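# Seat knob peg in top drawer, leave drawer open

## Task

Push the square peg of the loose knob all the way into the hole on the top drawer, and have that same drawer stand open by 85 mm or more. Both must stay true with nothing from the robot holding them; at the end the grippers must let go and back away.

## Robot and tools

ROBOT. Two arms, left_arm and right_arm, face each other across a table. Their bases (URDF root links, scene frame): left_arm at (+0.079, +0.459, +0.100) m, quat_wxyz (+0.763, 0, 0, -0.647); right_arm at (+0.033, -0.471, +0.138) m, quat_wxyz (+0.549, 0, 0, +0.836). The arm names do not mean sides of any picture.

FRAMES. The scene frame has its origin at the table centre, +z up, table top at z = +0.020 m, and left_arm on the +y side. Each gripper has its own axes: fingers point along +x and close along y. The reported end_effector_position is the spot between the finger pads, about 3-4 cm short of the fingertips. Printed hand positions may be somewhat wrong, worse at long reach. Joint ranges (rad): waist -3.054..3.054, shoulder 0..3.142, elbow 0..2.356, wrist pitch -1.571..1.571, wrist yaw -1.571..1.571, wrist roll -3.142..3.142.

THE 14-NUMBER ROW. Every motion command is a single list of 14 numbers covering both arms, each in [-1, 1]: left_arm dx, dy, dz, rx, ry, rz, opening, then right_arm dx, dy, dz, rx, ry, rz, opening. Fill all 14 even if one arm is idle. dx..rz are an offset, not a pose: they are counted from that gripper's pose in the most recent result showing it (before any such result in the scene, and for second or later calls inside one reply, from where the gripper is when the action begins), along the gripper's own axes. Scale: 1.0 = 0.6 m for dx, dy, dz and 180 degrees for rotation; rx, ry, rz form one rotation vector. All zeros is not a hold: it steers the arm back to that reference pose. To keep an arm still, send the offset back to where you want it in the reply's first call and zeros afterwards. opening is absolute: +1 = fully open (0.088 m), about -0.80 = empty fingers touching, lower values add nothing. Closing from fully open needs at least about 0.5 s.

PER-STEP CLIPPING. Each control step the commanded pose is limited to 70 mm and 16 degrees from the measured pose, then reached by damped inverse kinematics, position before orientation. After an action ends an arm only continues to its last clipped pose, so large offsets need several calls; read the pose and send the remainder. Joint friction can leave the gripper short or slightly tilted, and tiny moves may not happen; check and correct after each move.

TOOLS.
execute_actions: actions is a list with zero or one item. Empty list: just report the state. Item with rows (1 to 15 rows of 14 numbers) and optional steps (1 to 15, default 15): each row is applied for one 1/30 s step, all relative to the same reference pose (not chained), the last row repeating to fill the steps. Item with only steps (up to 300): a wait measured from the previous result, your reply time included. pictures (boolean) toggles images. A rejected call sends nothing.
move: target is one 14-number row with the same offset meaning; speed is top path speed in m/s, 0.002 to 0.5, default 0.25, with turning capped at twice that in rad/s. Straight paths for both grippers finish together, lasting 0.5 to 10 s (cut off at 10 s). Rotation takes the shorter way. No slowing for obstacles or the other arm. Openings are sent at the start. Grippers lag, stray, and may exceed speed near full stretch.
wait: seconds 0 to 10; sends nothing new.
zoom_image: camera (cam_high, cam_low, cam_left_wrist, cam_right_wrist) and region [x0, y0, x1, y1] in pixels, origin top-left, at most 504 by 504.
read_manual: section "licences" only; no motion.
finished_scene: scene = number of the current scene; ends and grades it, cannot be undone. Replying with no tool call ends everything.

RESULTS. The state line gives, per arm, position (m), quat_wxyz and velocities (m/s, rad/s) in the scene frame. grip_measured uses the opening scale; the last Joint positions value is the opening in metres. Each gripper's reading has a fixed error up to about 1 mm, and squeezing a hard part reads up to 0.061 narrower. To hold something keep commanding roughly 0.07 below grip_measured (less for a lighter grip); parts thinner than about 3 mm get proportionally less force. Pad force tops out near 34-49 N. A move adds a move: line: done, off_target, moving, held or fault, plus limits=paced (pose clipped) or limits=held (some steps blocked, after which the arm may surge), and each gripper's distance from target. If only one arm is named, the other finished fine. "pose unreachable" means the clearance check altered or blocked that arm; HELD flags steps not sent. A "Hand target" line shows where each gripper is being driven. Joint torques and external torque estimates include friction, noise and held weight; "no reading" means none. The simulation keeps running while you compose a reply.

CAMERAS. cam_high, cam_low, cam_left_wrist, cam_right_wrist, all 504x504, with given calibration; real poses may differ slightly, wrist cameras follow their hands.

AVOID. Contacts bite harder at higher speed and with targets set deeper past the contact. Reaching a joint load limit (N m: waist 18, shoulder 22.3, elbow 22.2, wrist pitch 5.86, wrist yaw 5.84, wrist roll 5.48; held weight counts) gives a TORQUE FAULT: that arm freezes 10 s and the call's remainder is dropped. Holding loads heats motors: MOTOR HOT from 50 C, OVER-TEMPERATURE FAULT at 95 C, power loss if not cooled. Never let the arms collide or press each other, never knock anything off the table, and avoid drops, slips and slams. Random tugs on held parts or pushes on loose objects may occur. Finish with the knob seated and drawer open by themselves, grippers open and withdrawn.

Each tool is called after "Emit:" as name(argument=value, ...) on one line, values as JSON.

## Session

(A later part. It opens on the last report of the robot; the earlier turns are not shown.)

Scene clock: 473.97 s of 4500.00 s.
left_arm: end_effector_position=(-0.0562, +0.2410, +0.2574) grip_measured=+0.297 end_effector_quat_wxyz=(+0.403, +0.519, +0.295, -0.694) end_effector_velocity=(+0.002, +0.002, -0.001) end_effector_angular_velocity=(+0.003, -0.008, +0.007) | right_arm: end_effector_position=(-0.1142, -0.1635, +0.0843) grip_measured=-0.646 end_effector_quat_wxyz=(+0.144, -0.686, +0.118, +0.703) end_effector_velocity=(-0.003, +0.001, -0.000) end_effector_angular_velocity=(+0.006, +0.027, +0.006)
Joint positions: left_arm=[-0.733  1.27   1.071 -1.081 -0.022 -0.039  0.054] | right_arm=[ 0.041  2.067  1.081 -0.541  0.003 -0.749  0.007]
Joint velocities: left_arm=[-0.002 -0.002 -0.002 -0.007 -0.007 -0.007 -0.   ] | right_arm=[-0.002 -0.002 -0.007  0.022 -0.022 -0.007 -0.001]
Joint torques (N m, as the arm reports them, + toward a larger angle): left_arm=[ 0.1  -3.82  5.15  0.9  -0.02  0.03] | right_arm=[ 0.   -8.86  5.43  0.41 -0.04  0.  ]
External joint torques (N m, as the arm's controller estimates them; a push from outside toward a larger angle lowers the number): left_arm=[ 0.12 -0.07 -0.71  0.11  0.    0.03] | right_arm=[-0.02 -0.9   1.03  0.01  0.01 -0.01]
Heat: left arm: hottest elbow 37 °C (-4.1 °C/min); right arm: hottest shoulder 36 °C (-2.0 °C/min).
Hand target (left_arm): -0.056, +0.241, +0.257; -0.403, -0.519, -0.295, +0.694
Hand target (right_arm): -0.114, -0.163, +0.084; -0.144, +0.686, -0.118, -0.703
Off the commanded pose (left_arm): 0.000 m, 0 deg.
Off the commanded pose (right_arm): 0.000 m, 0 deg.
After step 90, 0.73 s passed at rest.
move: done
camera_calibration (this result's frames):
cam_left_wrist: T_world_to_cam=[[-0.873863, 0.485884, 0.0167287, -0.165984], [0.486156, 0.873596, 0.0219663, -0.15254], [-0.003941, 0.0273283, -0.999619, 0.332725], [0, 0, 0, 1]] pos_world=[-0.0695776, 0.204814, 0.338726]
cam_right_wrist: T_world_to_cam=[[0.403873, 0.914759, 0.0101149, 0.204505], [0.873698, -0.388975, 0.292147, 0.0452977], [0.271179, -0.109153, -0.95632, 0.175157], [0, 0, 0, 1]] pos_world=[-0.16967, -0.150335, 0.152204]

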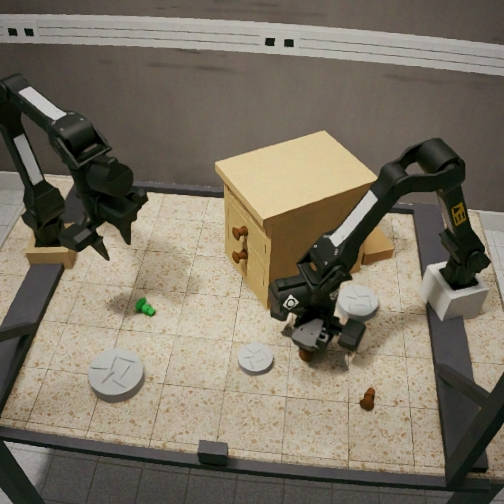

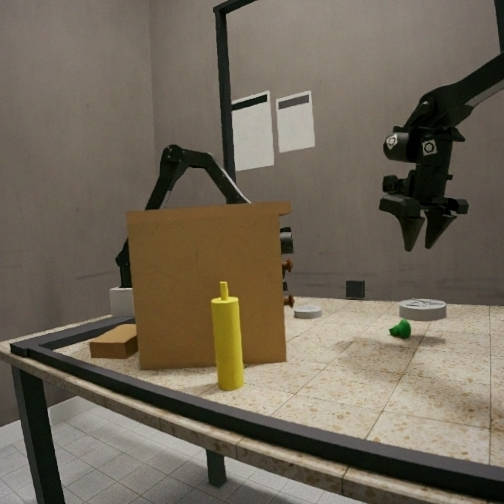

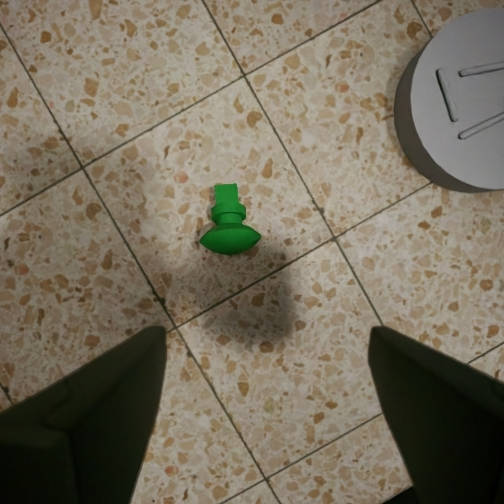

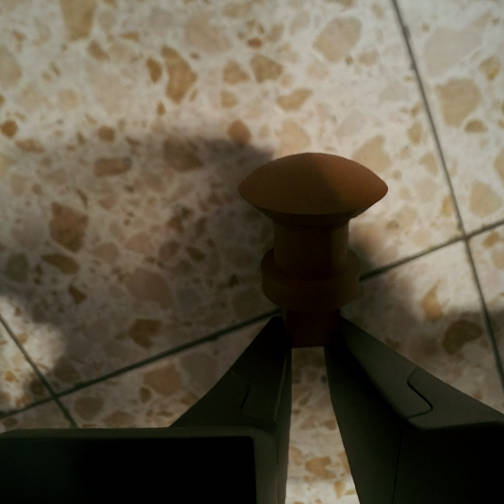

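Emit:
zoom_image(camera="cam_right_wrist", region=[230,230,390,390])

Emit:
move(target=[0,0,0,0,0,0,0.3, 0.0,0,0,0,0,0,-0.74])

Region (230, 230, 390, 390) of cam_right_wrist's 504x504 image, scaled by 3.150, with more detail than that image has.

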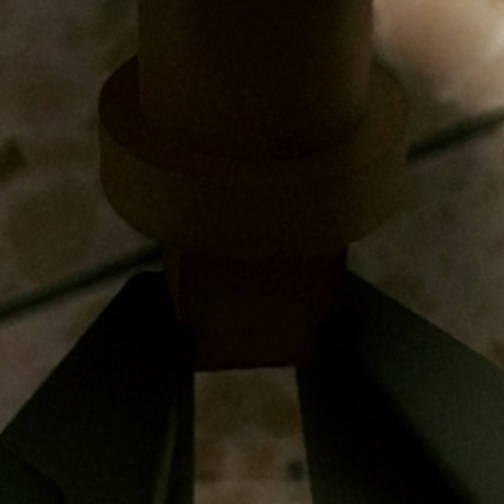

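Scene clock: 479.30 s of 4500.00 s.
left_arm: end_effector_position=(-0.0562, +0.2410, +0.2574) grip_measured=+0.297 end_effector_quat_wxyz=(+0.403, +0.519, +0.295, -0.694) end_effector_velocity=(+0.002, +0.002, -0.001) end_effector_angular_velocity=(+0.003, -0.008, +0.007) | right_arm: end_effector_position=(-0.1142, -0.1635, +0.0843) grip_measured=-0.652 end_effector_quat_wxyz=(+0.144, -0.686, +0.118, +0.703) end_effector_velocity=(+0.002, -0.006, -0.001) end_effector_angular_velocity=(-0.027, -0.005, +0.005)
Joint positions: left_arm=[-0.733  1.27   1.071 -1.081 -0.022 -0.039  0.054] | right_arm=[ 0.041  2.067  1.081 -0.541  0.003 -0.749  0.007]
Joint velocities: left_arm=[-0.002 -0.002 -0.002 -0.007 -0.007 -0.007 -0.   ] | right_arm=[-0.002  0.002 -0.002 -0.022 -0.007 -0.007  0.   ]
Joint torques (N m, as the arm reports them, + toward a larger angle): left_arm=[-0.03 -4.01  5.47  0.8   0.02  0.02] | right_arm=[ 0.02 -8.88  5.33  0.44 -0.04 -0.02]
External joint torques (N m, as the arm's controller estimates them; a push from outside toward a larger angle lowers the number): left_arm=[-0.03 -0.29 -0.38  0.02  0.04  0.01] | right_arm=[ 0.06 -0.92  0.99  0.06  0.   -0.02]
Heat: left arm: hottest elbow 37 °C (-3.0 °C/min); right arm: hottest shoulder 37 °C (-1.0 °C/min).
Hand target (left_arm): -0.056, +0.241, +0.257; -0.403, -0.519, -0.295, +0.694
Hand target (right_arm): -0.114, -0.164, +0.084; -0.144, +0.686, -0.118, -0.703
Off the commanded pose (left_arm): 0.000 m, 0 deg.
Off the commanded pose (right_arm): 0.000 m, 0 deg.
After step 90, 1.63 s passed at rest.
move: done
camera_calibration (this result's frames):
cam_left_wrist: T_world_to_cam=[[-0.873863, 0.485884, 0.0167287, -0.165984], [0.486156, 0.873596, 0.0219663, -0.15254], [-0.003941, 0.0273283, -0.999619, 0.332725], [0, 0, 0, 1]] pos_world=[-0.0695776, 0.204814, 0.338726]
cam_right_wrist: T_world_to_cam=[[0.403873, 0.914759, 0.0101149, 0.204505], [0.873698, -0.388975, 0.292147, 0.0452977], [0.271179, -0.109153, -0.95632, 0.175157], [0, 0, 0, 1]] pos_world=[-0.16967, -0.150335, 0.152204]

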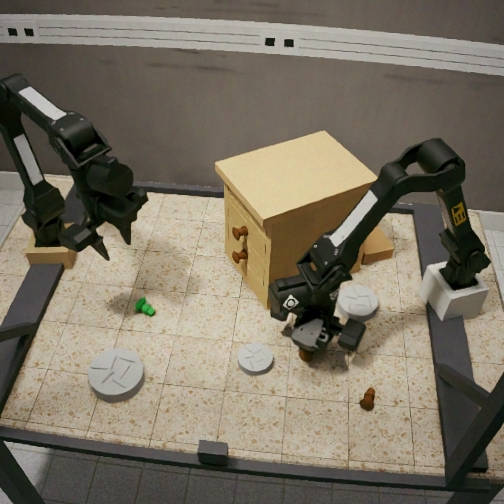

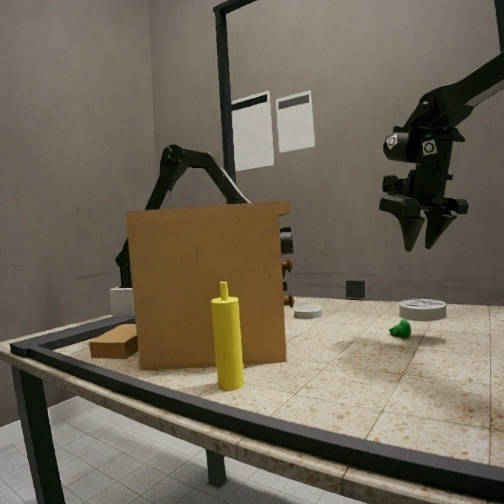

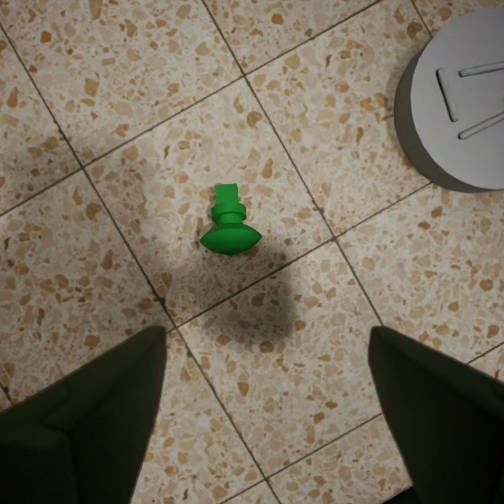

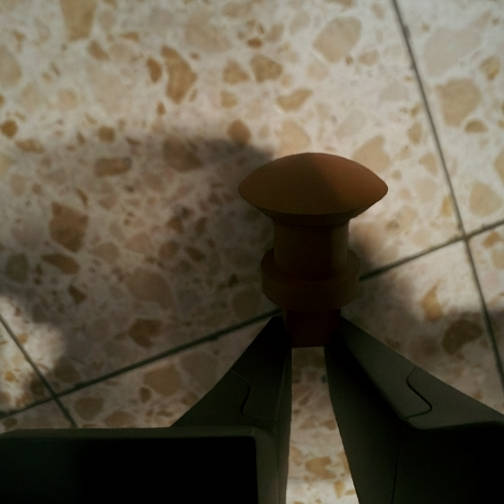

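Emit:
move(target=[0,0,0,0,0,0,0.3, -0.12,0,0,0,0,0,-0.74], speed=0.15)

Scene clock: 485.53 s of 4500.00 s.
left_arm: end_effector_position=(-0.0562, +0.2410, +0.2574) grip_measured=+0.297 end_effector_quat_wxyz=(+0.403, +0.519, +0.295, -0.694) end_effector_velocity=(+0.002, +0.002, -0.001) end_effector_angular_velocity=(+0.003, -0.008, +0.007) | right_arm: end_effector_position=(-0.1110, -0.1702, +0.1498) grip_measured=-0.652 end_effector_quat_wxyz=(+0.139, -0.691, +0.123, +0.699) end_effector_velocity=(+0.002, -0.001, +0.002) end_effector_angular_velocity=(-0.014, +0.001, +0.000)
Joint positions: left_arm=[-0.733  1.27   1.071 -1.081 -0.022 -0.039  0.054] | right_arm=[ 0.041  1.908  1.161 -0.799  0.003 -0.749  0.007]
Joint velocities: left_arm=[-0.002 -0.002 -0.002 -0.007 -0.007 -0.007 -0.   ] | right_arm=[-0.007 -0.002  0.007 -0.022 -0.007 -0.007 -0.   ]
Joint torques (N m, as the arm reports them, + toward a larger angle): left_arm=[ 0.09 -4.1   5.46  0.71 -0.07 -0.02] | right_arm=[ 0.06 -9.62  7.59  0.25 -0.04  0.02]
External joint torques (N m, as the arm's controller estimates them; a push from outside toward a larger angle lowers the number): left_arm=[ 0.1  -0.35 -0.44 -0.09 -0.05 -0.03] | right_arm=[ 0.1  -2.05  2.52 -0.11  0.    0.02]
Heat: left arm: hottest elbow 37 °C (-1.0 °C/min); right arm: hottest shoulder 37 °C (-1.0 °C/min).
Hand target (left_arm): -0.056, +0.241, +0.257; -0.403, -0.519, -0.295, +0.694
Hand target (right_arm): -0.113, -0.166, +0.156; -0.145, +0.686, -0.118, -0.703
Off the commanded pose (left_arm): 0.000 m, 0 deg.
Off the commanded pose (right_arm): 0.008 m, 1 deg.
After step 90, 2.23 s passed at rest.
move: done
camera_calibration (this result's frames):
cam_left_wrist: T_world_to_cam=[[-0.873863, 0.485884, 0.0167287, -0.165984], [0.486156, 0.873596, 0.0219663, -0.15254], [-0.003941, 0.0273283, -0.999619, 0.332725], [0, 0, 0, 1]] pos_world=[-0.0695776, 0.204814, 0.338726]
cam_right_wrist: T_world_to_cam=[[0.403842, 0.914825, -0.00276095, 0.210573], [0.871122, -0.383625, 0.306559, 0.0192445], [0.279388, -0.126206, -0.951848, 0.233527], [0, 0, 0, 1]] pos_world=[-0.167047, -0.155782, 0.216964]

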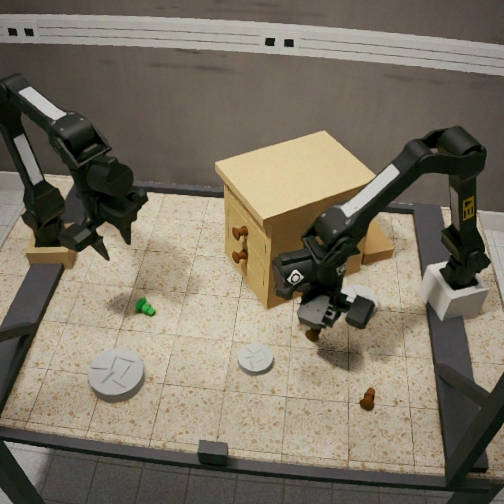

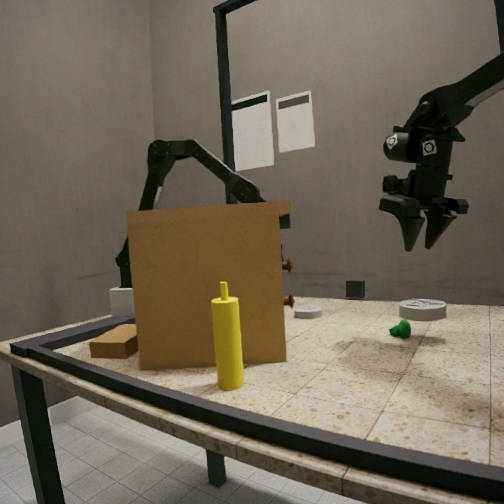

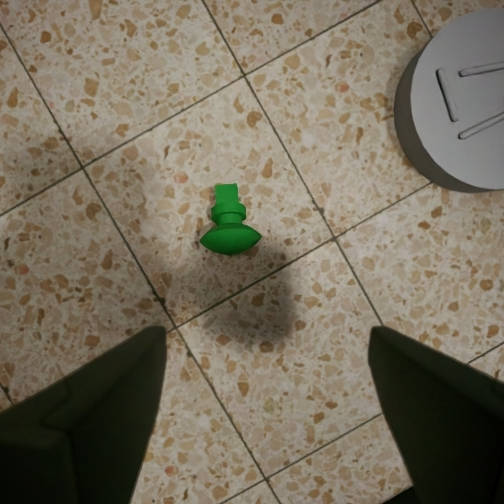

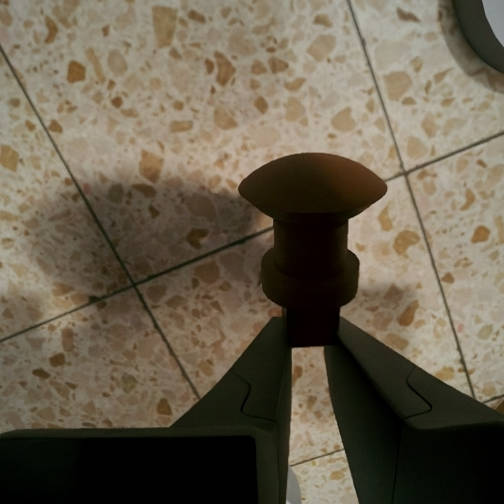

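Emit:
move(target=[0.175,0.048,0.253,0,-0.389,0,0.3, -0.15,-0.12,0.19,0.533,0,0,-0.74], speed=0.2)

Emit:
move(target=[0,0,0,-0.95,0,0,0.3, 0,0,0,0,0,0,-0.74], speed=0.5)

Scene clock: 523.50 s of 4500.00 s.
left_arm: end_effector_position=(-0.1190, +0.0771, +0.2007) grip_measured=+0.297 end_effector_quat_wxyz=(+0.502, +0.029, +0.012, -0.864) end_effector_velocity=(+0.002, -0.002, -0.005) end_effector_angular_velocity=(+0.002, -0.011, +0.019) | right_arm: end_effector_position=(-0.1880, -0.0639, +0.2442) grip_measured=-0.652 end_effector_quat_wxyz=(+0.605, -0.360, +0.602, +0.378) end_effector_velocity=(+0.003, -0.002, +0.001) end_effector_angular_velocity=(-0.023, -0.004, -0.014)
Joint positions: left_arm=[-0.622  1.955  0.523  1.37   0.06   0.012  0.054] | right_arm=[ 0.091  2.362  2.263 -1.446  0.003  0.973  0.007]
Joint velocities: left_arm=[-0.002  0.017  0.002  0.007 -0.022  0.007 -0.   ] | right_arm=[-0.007  0.012  0.027 -0.037 -0.007  0.007 -0.   ]
Joint torques (N m, as the arm reports them, + toward a larger angle): left_arm=[ 0.27 -5.35  4.28  1.98  0.2  -0.08] | right_arm=[  0.33 -10.75   8.41   0.22   0.09   0.22]
External joint torques (N m, as the arm's controller estimates them; a push from outside toward a larger angle lowers the number): left_arm=[ 0.25  0.92  0.69  0.31  0.21 -0.09] | right_arm=[ 0.4   0.45  2.68 -0.13  0.04  0.22]
Heat: left arm: hottest elbow 36 °C (+0.0 °C/min); right arm: hottest shoulder 40 °C (+4.0 °C/min).
Hand target (left_arm): -0.119, +0.074, +0.200; -0.502, -0.026, -0.012, +0.864
Hand target (right_arm): -0.190, -0.063, +0.242; +0.606, -0.359, +0.602, +0.377
Off the commanded pose (left_arm): 0.003 m, 0 deg.
Off the commanded pose (right_arm): 0.003 m, 0 deg.
After step 90, 30.30 s passed at rest.
move: done
camera_calibration (this result's frames):
cam_left_wrist: T_world_to_cam=[[-0.85918, 0.511392, 0.0169754, -0.140505], [0.174001, 0.323213, -0.930192, 0.21879], [-0.481179, -0.796248, -0.366681, 0.16003], [0, 0, 0, 1]] pos_world=[-0.0817857, 0.12856, 0.264582]
cam_right_wrist: T_world_to_cam=[[0.869128, -0.492848, -0.0414522, 0.151716], [-0.458446, -0.834232, 0.306407, -0.180524], [-0.185592, -0.247303, -0.950998, 0.262957], [0, 0, 0, 1]] pos_world=[-0.165818, -0.0107957, 0.311675]

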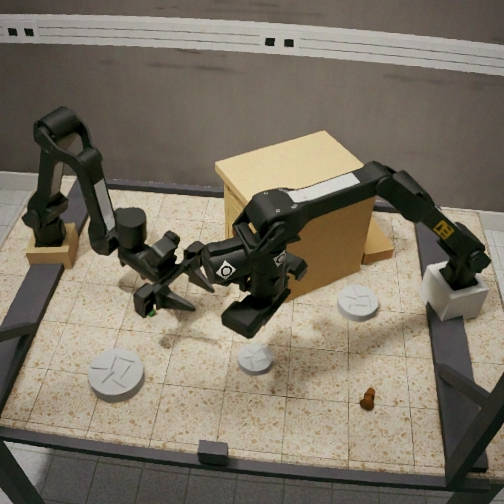

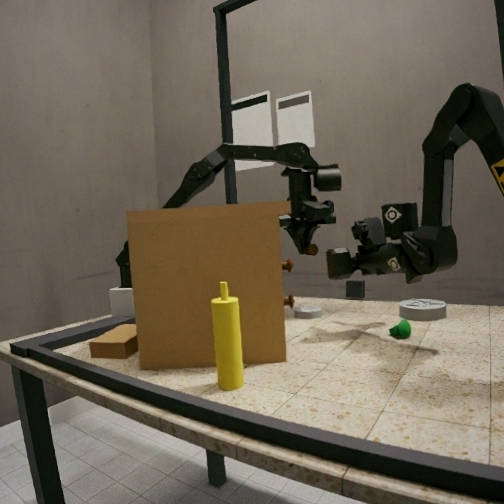

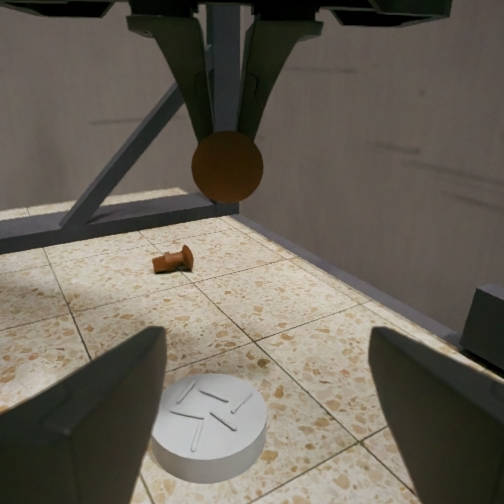

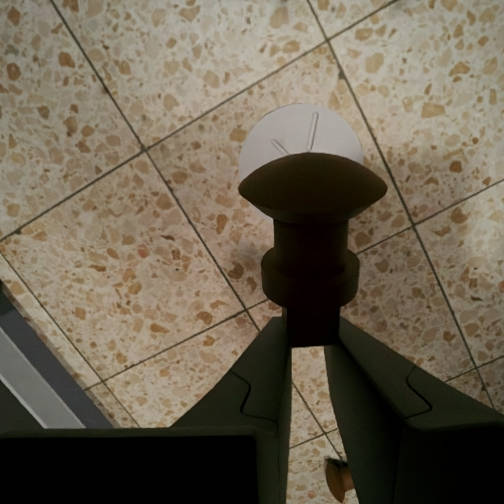

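Scene clock: 527.13 s of 4500.00 s.
left_arm: end_effector_position=(-0.1190, +0.0771, +0.2007) grip_measured=+0.297 end_effector_quat_wxyz=(-0.069, +0.498, -0.862, +0.058) end_effector_velocity=(+0.000, +0.001, -0.001) end_effector_angular_velocity=(+0.024, +0.028, +0.007) | right_arm: end_effector_position=(-0.1880, -0.0639, +0.2442) grip_measured=-0.652 end_effector_quat_wxyz=(+0.605, -0.360, +0.602, +0.378) end_effector_velocity=(-0.003, +0.001, +0.002) end_effector_angular_velocity=(+0.007, +0.012, +0.010)
Joint positions: left_arm=[-0.622  1.955  0.523  1.37   0.06  -2.968  0.054] | right_arm=[ 0.091  2.362  2.263 -1.446  0.003  0.973  0.007]
Joint velocities: left_arm=[-0.002 -0.002 -0.002 -0.007 -0.007 -0.037 -0.   ] | right_arm=[ 0.002 -0.002  0.002  0.007 -0.007 -0.007 -0.   ]
Joint torques (N m, as the arm reports them, + toward a larger angle): left_arm=[-0.08 -6.34  3.25  1.63  0.01 -0.08] | right_arm=[ -0.01 -12.42   6.8    0.4    0.04  -0.01]
External joint torques (N m, as the arm's controller estimates them; a push from outside toward a larger angle lowers the number): left_arm=[-0.09 -0.03 -0.38 -0.05  0.01 -0.08] | right_arm=[-0.08 -1.3   1.09  0.03  0.   -0.01]
Heat: left arm: hottest elbow 36 °C (+0.0 °C/min); right arm: hottest shoulder 40 °C (+4.1 °C/min).
Hand target (left_arm): -0.119, +0.077, +0.201; +0.068, -0.498, +0.862, -0.056
Hand target (right_arm): -0.188, -0.064, +0.244; +0.605, -0.360, +0.602, +0.378
Off the commanded pose (left_arm): 0.000 m, 0 deg.
Off the commanded pose (right_arm): 0.000 m, 0 deg.
move: done
camera_calibration (this result's frames):
cam_left_wrist: T_world_to_cam=[[0.865279, -0.479497, 0.146202, 0.115135], [-0.00198081, 0.288378, 0.957515, -0.178387], [-0.501286, -0.828807, 0.248578, 0.036645], [0, 0, 0, 1]] pos_world=[-0.0816077, 0.137021, 0.144866]
cam_right_wrist: T_world_to_cam=[[0.868939, -0.493179, -0.0414585, 0.151661], [-0.458761, -0.834056, 0.306414, -0.180573], [-0.185696, -0.247235, -0.950995, 0.262942], [0, 0, 0, 1]] pos_world=[-0.165797, -0.010804, 0.311674]

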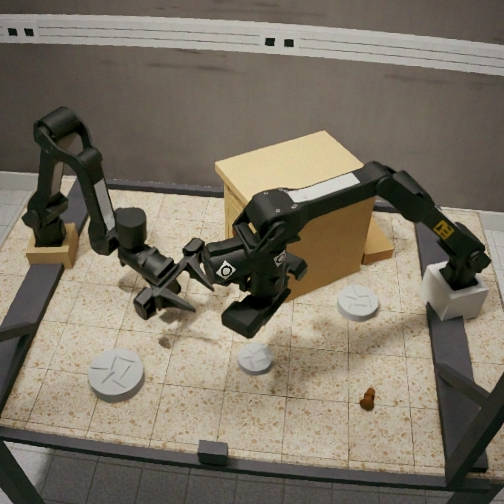

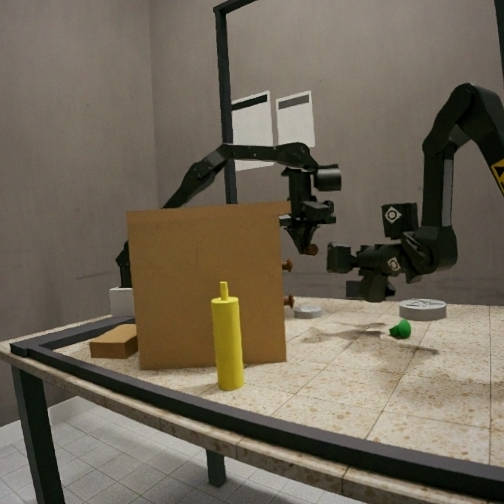

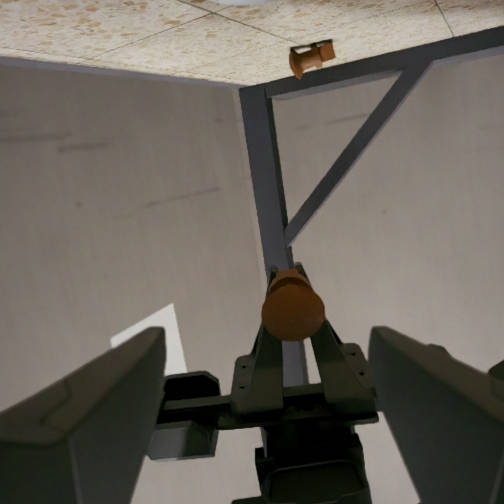

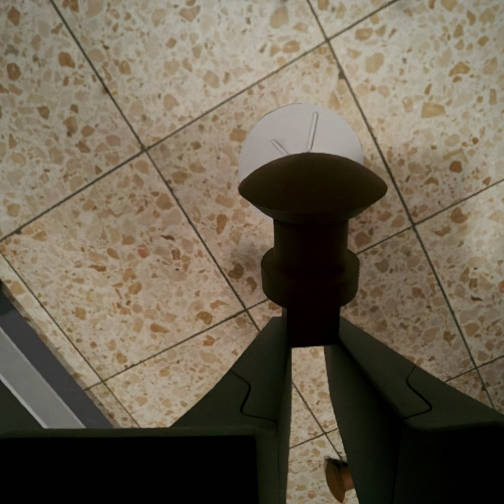

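Emit:
move(target=[0.05,-0.022,-0.068,0,0.025,0,0.3, 0,0,0,0,0,0,-0.74], speed=0.15)

Scene clock: 541.10 s of 4500.00 s.
left_arm: end_effector_position=(-0.1299, +0.0487, +0.2309) grip_measured=+0.297 end_effector_quat_wxyz=(-0.046, +0.495, -0.865, +0.071) end_effector_velocity=(-0.001, -0.002, +0.001) end_effector_angular_velocity=(+0.018, +0.016, -0.005) | right_arm: end_effector_position=(-0.1880, -0.0639, +0.2442) grip_measured=-0.652 end_effector_quat_wxyz=(+0.605, -0.360, +0.602, +0.378) end_effector_velocity=(-0.001, -0.003, +0.000) end_effector_angular_velocity=(-0.017, +0.016, -0.009)
Joint positions: left_arm=[-0.607  1.937  0.658  1.27   0.087 -2.971  0.054] | right_arm=[ 0.091  2.362  2.263 -1.446  0.003  0.973  0.007]
Joint velocities: left_arm=[ 0.002 -0.002  0.012 -0.022  0.007 -0.022 -0.   ] | right_arm=[-0.002 -0.002 -0.002 -0.007 -0.022  0.007 -0.   ]
Joint torques (N m, as the arm reports them, + toward a larger angle): left_arm=[ 0.36 -8.53  5.03  1.52  0.19 -0.06] | right_arm=[  0.03 -12.45   6.81   0.39   0.04  -0.02]
External joint torques (N m, as the arm's controller estimates them; a push from outside toward a larger angle lowers the number): left_arm=[ 0.34 -1.73  0.8  -0.12  0.19 -0.06] | right_arm=[-0.06 -1.41  1.14  0.02  0.   -0.02]
Heat: left arm: hottest shoulder 35 °C (-2.0 °C/min); right arm: hottest shoulder 43 °C (+6.1 °C/min).
Hand target (left_arm): -0.130, +0.046, +0.241; +0.035, -0.496, +0.864, -0.077
Hand target (right_arm): -0.188, -0.064, +0.244; +0.605, -0.360, +0.602, +0.378
Off the commanded pose (left_arm): 0.011 m, 1 deg.
Off the commanded pose (right_arm): 0.000 m, 0 deg.
After step 90, 10.10 s passed at rest.
move: off_target (left_arm)
camera_calibration (this result's frames):
cam_left_wrist: T_world_to_cam=[[0.863334, -0.483272, 0.145264, 0.106669], [0.0270396, 0.331749, 0.94298, -0.194083], [-0.503907, -0.810179, 0.299478, -0.0129565], [0, 0, 0, 1]] pos_world=[-0.0933716, 0.10544, 0.171401]
cam_right_wrist: T_world_to_cam=[[0.868939, -0.493179, -0.0414585, 0.151661], [-0.458761, -0.834056, 0.306414, -0.180573], [-0.185696, -0.247235, -0.950995, 0.262942], [0, 0, 0, 1]] pos_world=[-0.165797, -0.010804, 0.311674]

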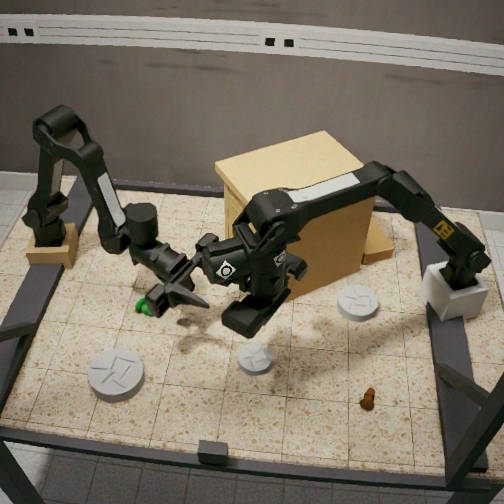

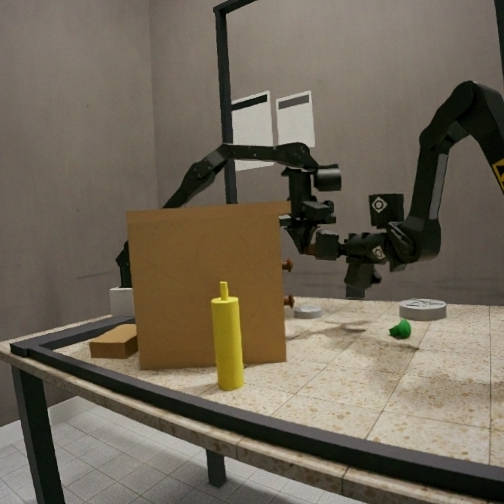

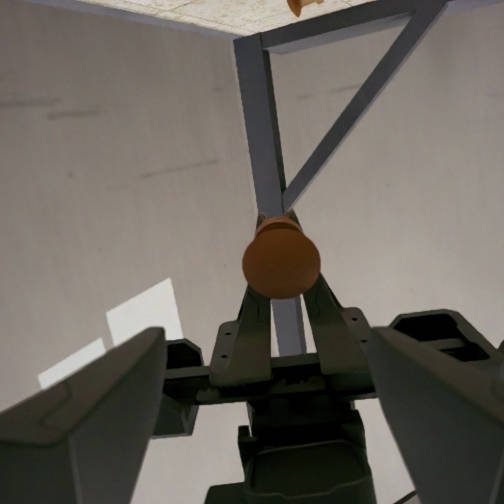

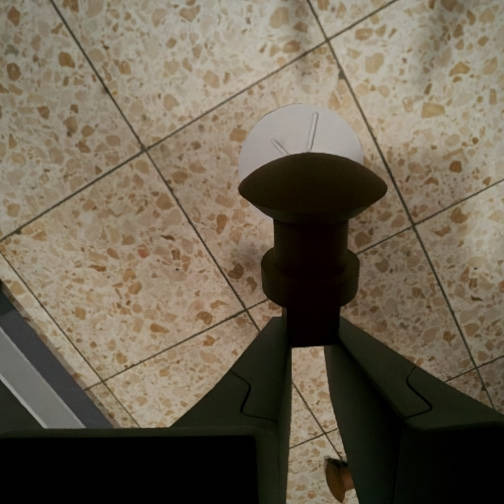

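Emit:
move(target=[0.07,-0.02,0,0,0,0,0.3, 0,0,0,0,0,0,-0.74], speed=0.1)

Scene clock: 548.77 s of 4500.00 s.
left_arm: end_effector_position=(-0.1411, +0.0100, +0.2344) grip_measured=+0.297 end_effector_quat_wxyz=(-0.045, +0.496, -0.864, +0.072) end_effector_velocity=(-0.001, -0.001, -0.000) end_effector_angular_velocity=(+0.006, +0.005, +0.005) | right_arm: end_effector_position=(-0.1880, -0.0639, +0.2442) grip_measured=-0.652 end_effector_quat_wxyz=(+0.605, -0.360, +0.602, +0.378) end_effector_velocity=(-0.001, +0.002, +0.002) end_effector_angular_velocity=(+0.007, +0.012, +0.005)
Joint positions: left_arm=[-0.589  2.024  0.833  1.183  0.104 -2.971  0.054] | right_arm=[ 0.091  2.362  2.263 -1.446  0.003  0.973  0.007]
Joint velocities: left_arm=[-0.002  0.002  0.007 -0.007 -0.007 -0.007 -0.   ] | right_arm=[-0.002 -0.002  0.002  0.007 -0.007 -0.007 -0.   ]
Joint torques (N m, as the arm reports them, + toward a larger angle): left_arm=[ 0.37 -6.67  5.43  1.52  0.17  0.  ] | right_arm=[  0.01 -12.41   6.81   0.38   0.05  -0.02]
External joint torques (N m, as the arm's controller estimates them; a push from outside toward a larger angle lowers the number): left_arm=[ 0.37  1.16  0.76 -0.15  0.17  0.  ] | right_arm=[ 0.03 -1.29  1.09  0.    0.   -0.02]
Heat: left arm: hottest shoulder 36 °C (-1.0 °C/min); right arm: hottest shoulder 44 °C (+6.1 °C/min).
Hand target (left_arm): -0.141, +0.007, +0.232; +0.046, -0.495, +0.865, -0.071
Hand target (right_arm): -0.188, -0.064, +0.244; +0.605, -0.360, +0.602, +0.378
Off the commanded pose (left_arm): 0.004 m, 0 deg.
Off the commanded pose (right_arm): 0.000 m, 0 deg.
After step 90, 3.73 s passed at rest.
move: done
camera_calibration (this result's frames):
cam_left_wrist: T_world_to_cam=[[0.863887, -0.482396, 0.14489, 0.0973599], [0.0279716, 0.333164, 0.942454, -0.184037], [-0.502908, -0.810121, 0.301309, -0.051255], [0, 0, 0, 1]] pos_world=[-0.104737, 0.0667578, 0.174784]
cam_right_wrist: T_world_to_cam=[[0.868939, -0.493179, -0.0414585, 0.151661], [-0.458761, -0.834056, 0.306414, -0.180573], [-0.185696, -0.247235, -0.950995, 0.262942], [0, 0, 0, 1]] pos_world=[-0.165797, -0.010804, 0.311674]

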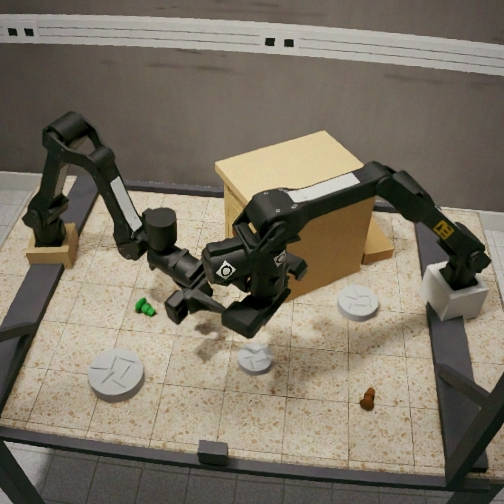

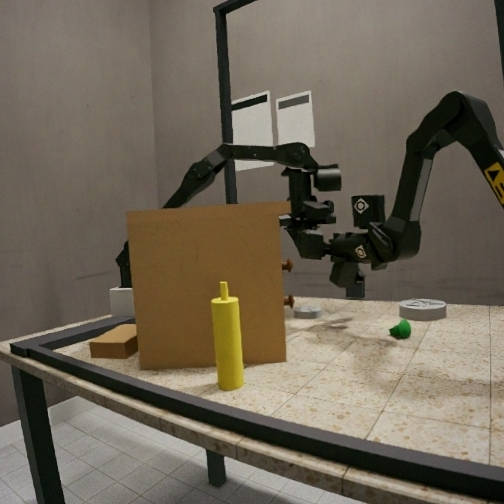

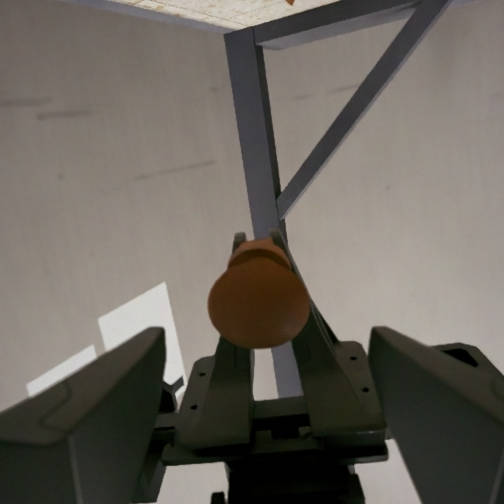

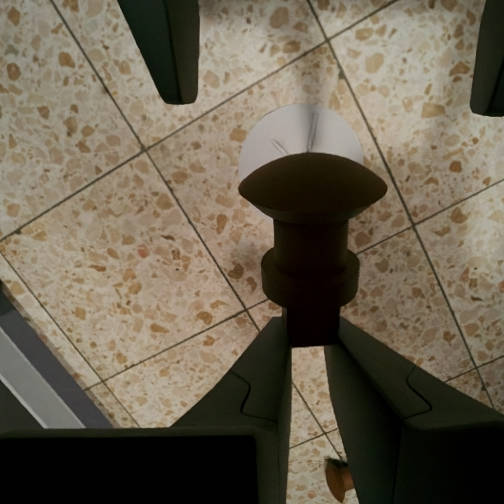

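Emit:
move(target=[0.075,0,0,0,0,0,0.3, 0,0,0,0,0,0,-0.74], speed=0.08)

Scene clock: 554.83 s of 4500.00 s.
left_arm: end_effector_position=(-0.1613, -0.0262, +0.2369) grip_measured=+0.297 end_effector_quat_wxyz=(-0.044, +0.495, -0.865, +0.073) end_effector_velocity=(+0.001, -0.003, +0.002) end_effector_angular_velocity=(-0.006, -0.005, +0.020) | right_arm: end_effector_position=(-0.1880, -0.0639, +0.2442) grip_measured=-0.652 end_effector_quat_wxyz=(+0.605, -0.360, +0.602, +0.378) end_effector_velocity=(+0.002, -0.004, +0.002) end_effector_angular_velocity=(-0.018, -0.002, +0.005)
Joint positions: left_arm=[-0.597  2.124  1.026  1.094  0.097 -2.971  0.054] | right_arm=[ 0.091  2.362  2.263 -1.446  0.003  0.973  0.007]
Joint velocities: left_arm=[-0.002  0.002  0.012 -0.007 -0.022  0.007 -0.   ] | right_arm=[-0.002 -0.002  0.002 -0.022 -0.007 -0.007 -0.   ]
Joint torques (N m, as the arm reports them, + toward a larger angle): left_arm=[-0.33 -7.4   5.89  1.55 -0.19 -0.01] | right_arm=[  0.   -12.45   6.76   0.38   0.03  -0.03]
External joint torques (N m, as the arm's controller estimates them; a push from outside toward a larger angle lowers the number): left_arm=[-0.33  1.43  0.84 -0.12 -0.19 -0.01] | right_arm=[ 0.   -1.33  1.07  0.02 -0.01 -0.03]
Heat: left arm: hottest shoulder 36 °C (-1.0 °C/min); right arm: hottest shoulder 45 °C (+7.1 °C/min).
Hand target (left_arm): -0.164, -0.029, +0.234; +0.045, -0.496, +0.864, -0.072
Hand target (right_arm): -0.188, -0.064, +0.244; +0.605, -0.360, +0.602, +0.378
Off the commanded pose (left_arm): 0.005 m, 0 deg.
Off the commanded pose (right_arm): 0.000 m, 0 deg.
After step 90, 2.07 s passed at rest.
move: done
camera_calibration (this result's frames):
cam_left_wrist: T_world_to_cam=[[0.863513, -0.482979, 0.145174, 0.0968219], [0.0295149, 0.335761, 0.941485, -0.173154], [-0.503461, -0.8087, 0.304189, -0.0922592], [0, 0, 0, 1]] pos_world=[-0.124945, 0.0302915, 0.17703]
cam_right_wrist: T_world_to_cam=[[0.868939, -0.493179, -0.0414585, 0.151661], [-0.458761, -0.834056, 0.306414, -0.180573], [-0.185696, -0.247235, -0.950995, 0.262942], [0, 0, 0, 1]] pos_world=[-0.165797, -0.010804, 0.311674]

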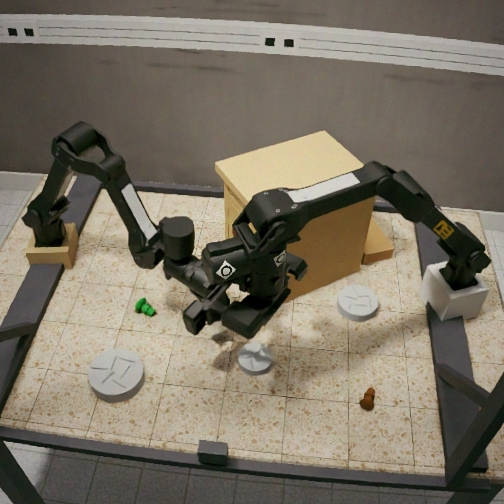

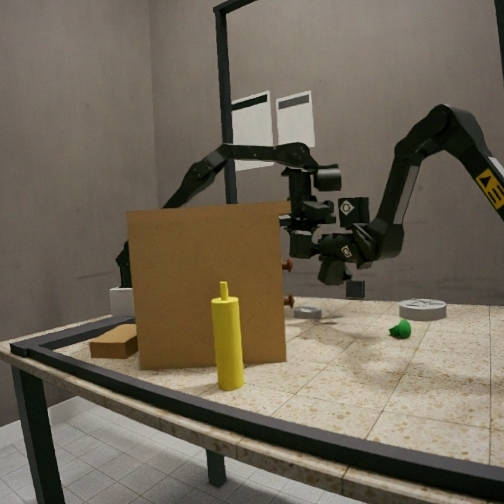

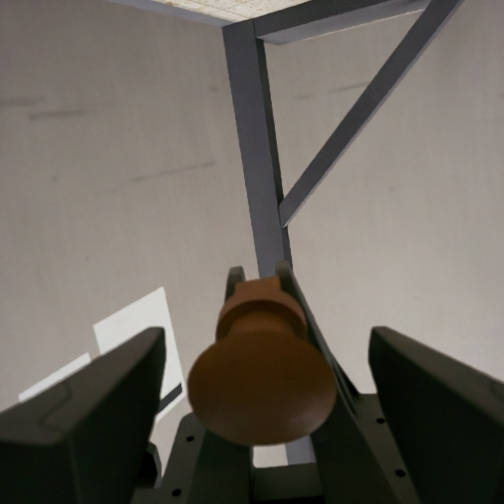

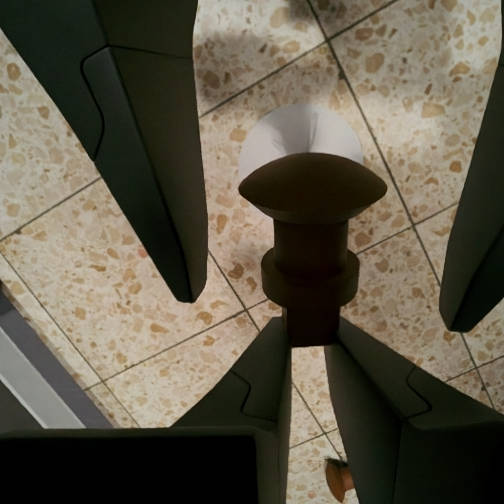

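Emit:
move(target=[0,0,0,0,0,0,-0.24, 0,0,0,0,0,0,-0.74])

Scene clock: 558.60 s of 4500.00 s.
left_arm: end_effector_position=(-0.1622, -0.0262, +0.2366) grip_measured=-0.235 end_effector_quat_wxyz=(-0.044, +0.495, -0.865, +0.072) end_effector_velocity=(-0.002, +0.002, -0.004) end_effector_angular_velocity=(+0.031, +0.010, -0.010) | right_arm: end_effector_position=(-0.1878, -0.0642, +0.2442) grip_measured=-0.652 end_effector_quat_wxyz=(+0.605, -0.360, +0.602, +0.377) end_effector_velocity=(-0.003, -0.004, +0.000) end_effector_angular_velocity=(-0.017, +0.016, +0.010)
Joint positions: left_arm=[-0.599  2.125  1.027  1.093  0.097 -2.971  0.027] | right_arm=[ 0.091  2.362  2.263 -1.448  0.003  0.973  0.007]
Joint velocities: left_arm=[-0.002 -0.002 -0.002 -0.022  0.007 -0.022 -0.001] | right_arm=[ 0.002 -0.002 -0.002 -0.007 -0.022 -0.007 -0.   ]
Joint torques (N m, as the arm reports them, + toward a larger angle): left_arm=[ 0.15 -8.94  4.35  1.74  0.04  0.05] | right_arm=[ -0.05 -12.4    6.81   0.53   0.05  -0.03]
External joint torques (N m, as the arm's controller estimates them; a push from outside toward a larger angle lowers the number): left_arm=[ 0.17 -0.16 -0.68  0.08  0.03  0.05] | right_arm=[-0.06 -1.36  1.13  0.15  0.01 -0.03]
Heat: left arm: hottest shoulder 36 °C (-1.0 °C/min); right arm: hottest shoulder 45 °C (+7.1 °C/min).
Hand target (left_arm): -0.161, -0.026, +0.237; +0.044, -0.495, +0.865, -0.072
Hand target (right_arm): -0.188, -0.064, +0.244; +0.605, -0.360, +0.602, +0.378
Off the commanded pose (left_arm): 0.001 m, 0 deg.
Off the commanded pose (right_arm): 0.000 m, 0 deg.
After step 90, 0.07 s passed at rest.
move: done
camera_calibration (this result's frames):
cam_left_wrist: T_world_to_cam=[[0.862729, -0.484397, 0.145116, 0.0975011], [0.0297246, 0.335064, 0.941726, -0.172946], [-0.504792, -0.808141, 0.303468, -0.0925967], [0, 0, 0, 1]] pos_world=[-0.125718, 0.0303462, 0.176819]
cam_right_wrist: T_world_to_cam=[[0.868976, -0.493247, -0.0398392, 0.150914], [-0.459041, -0.833542, 0.307391, -0.181042], [-0.184828, -0.248828, -0.950749, 0.262879], [0, 0, 0, 1]] pos_world=[-0.165659, -0.0110564, 0.311595]

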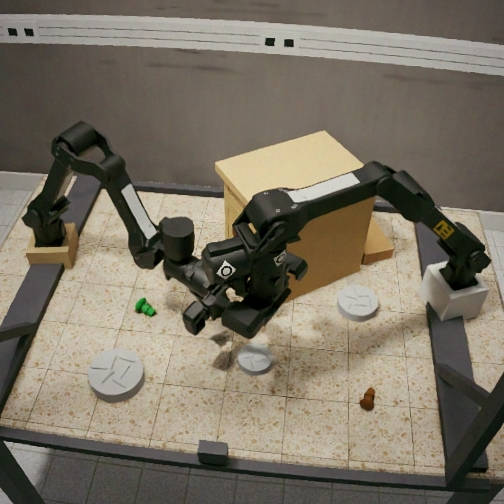

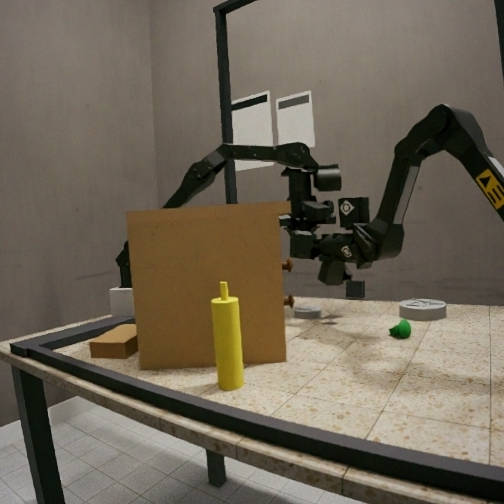

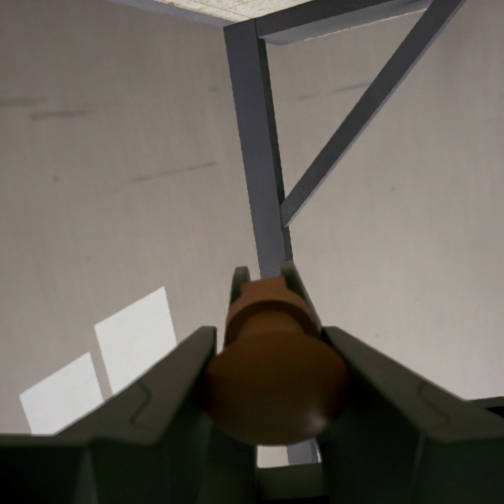

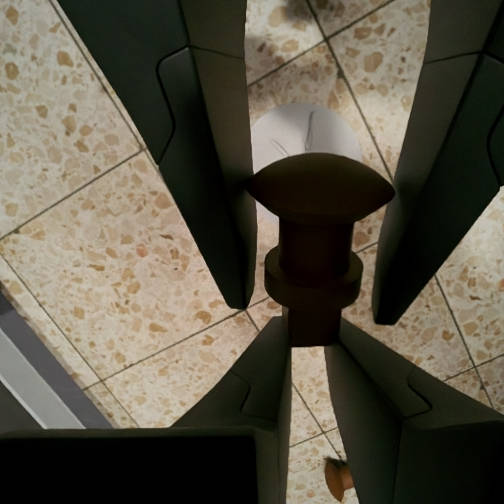

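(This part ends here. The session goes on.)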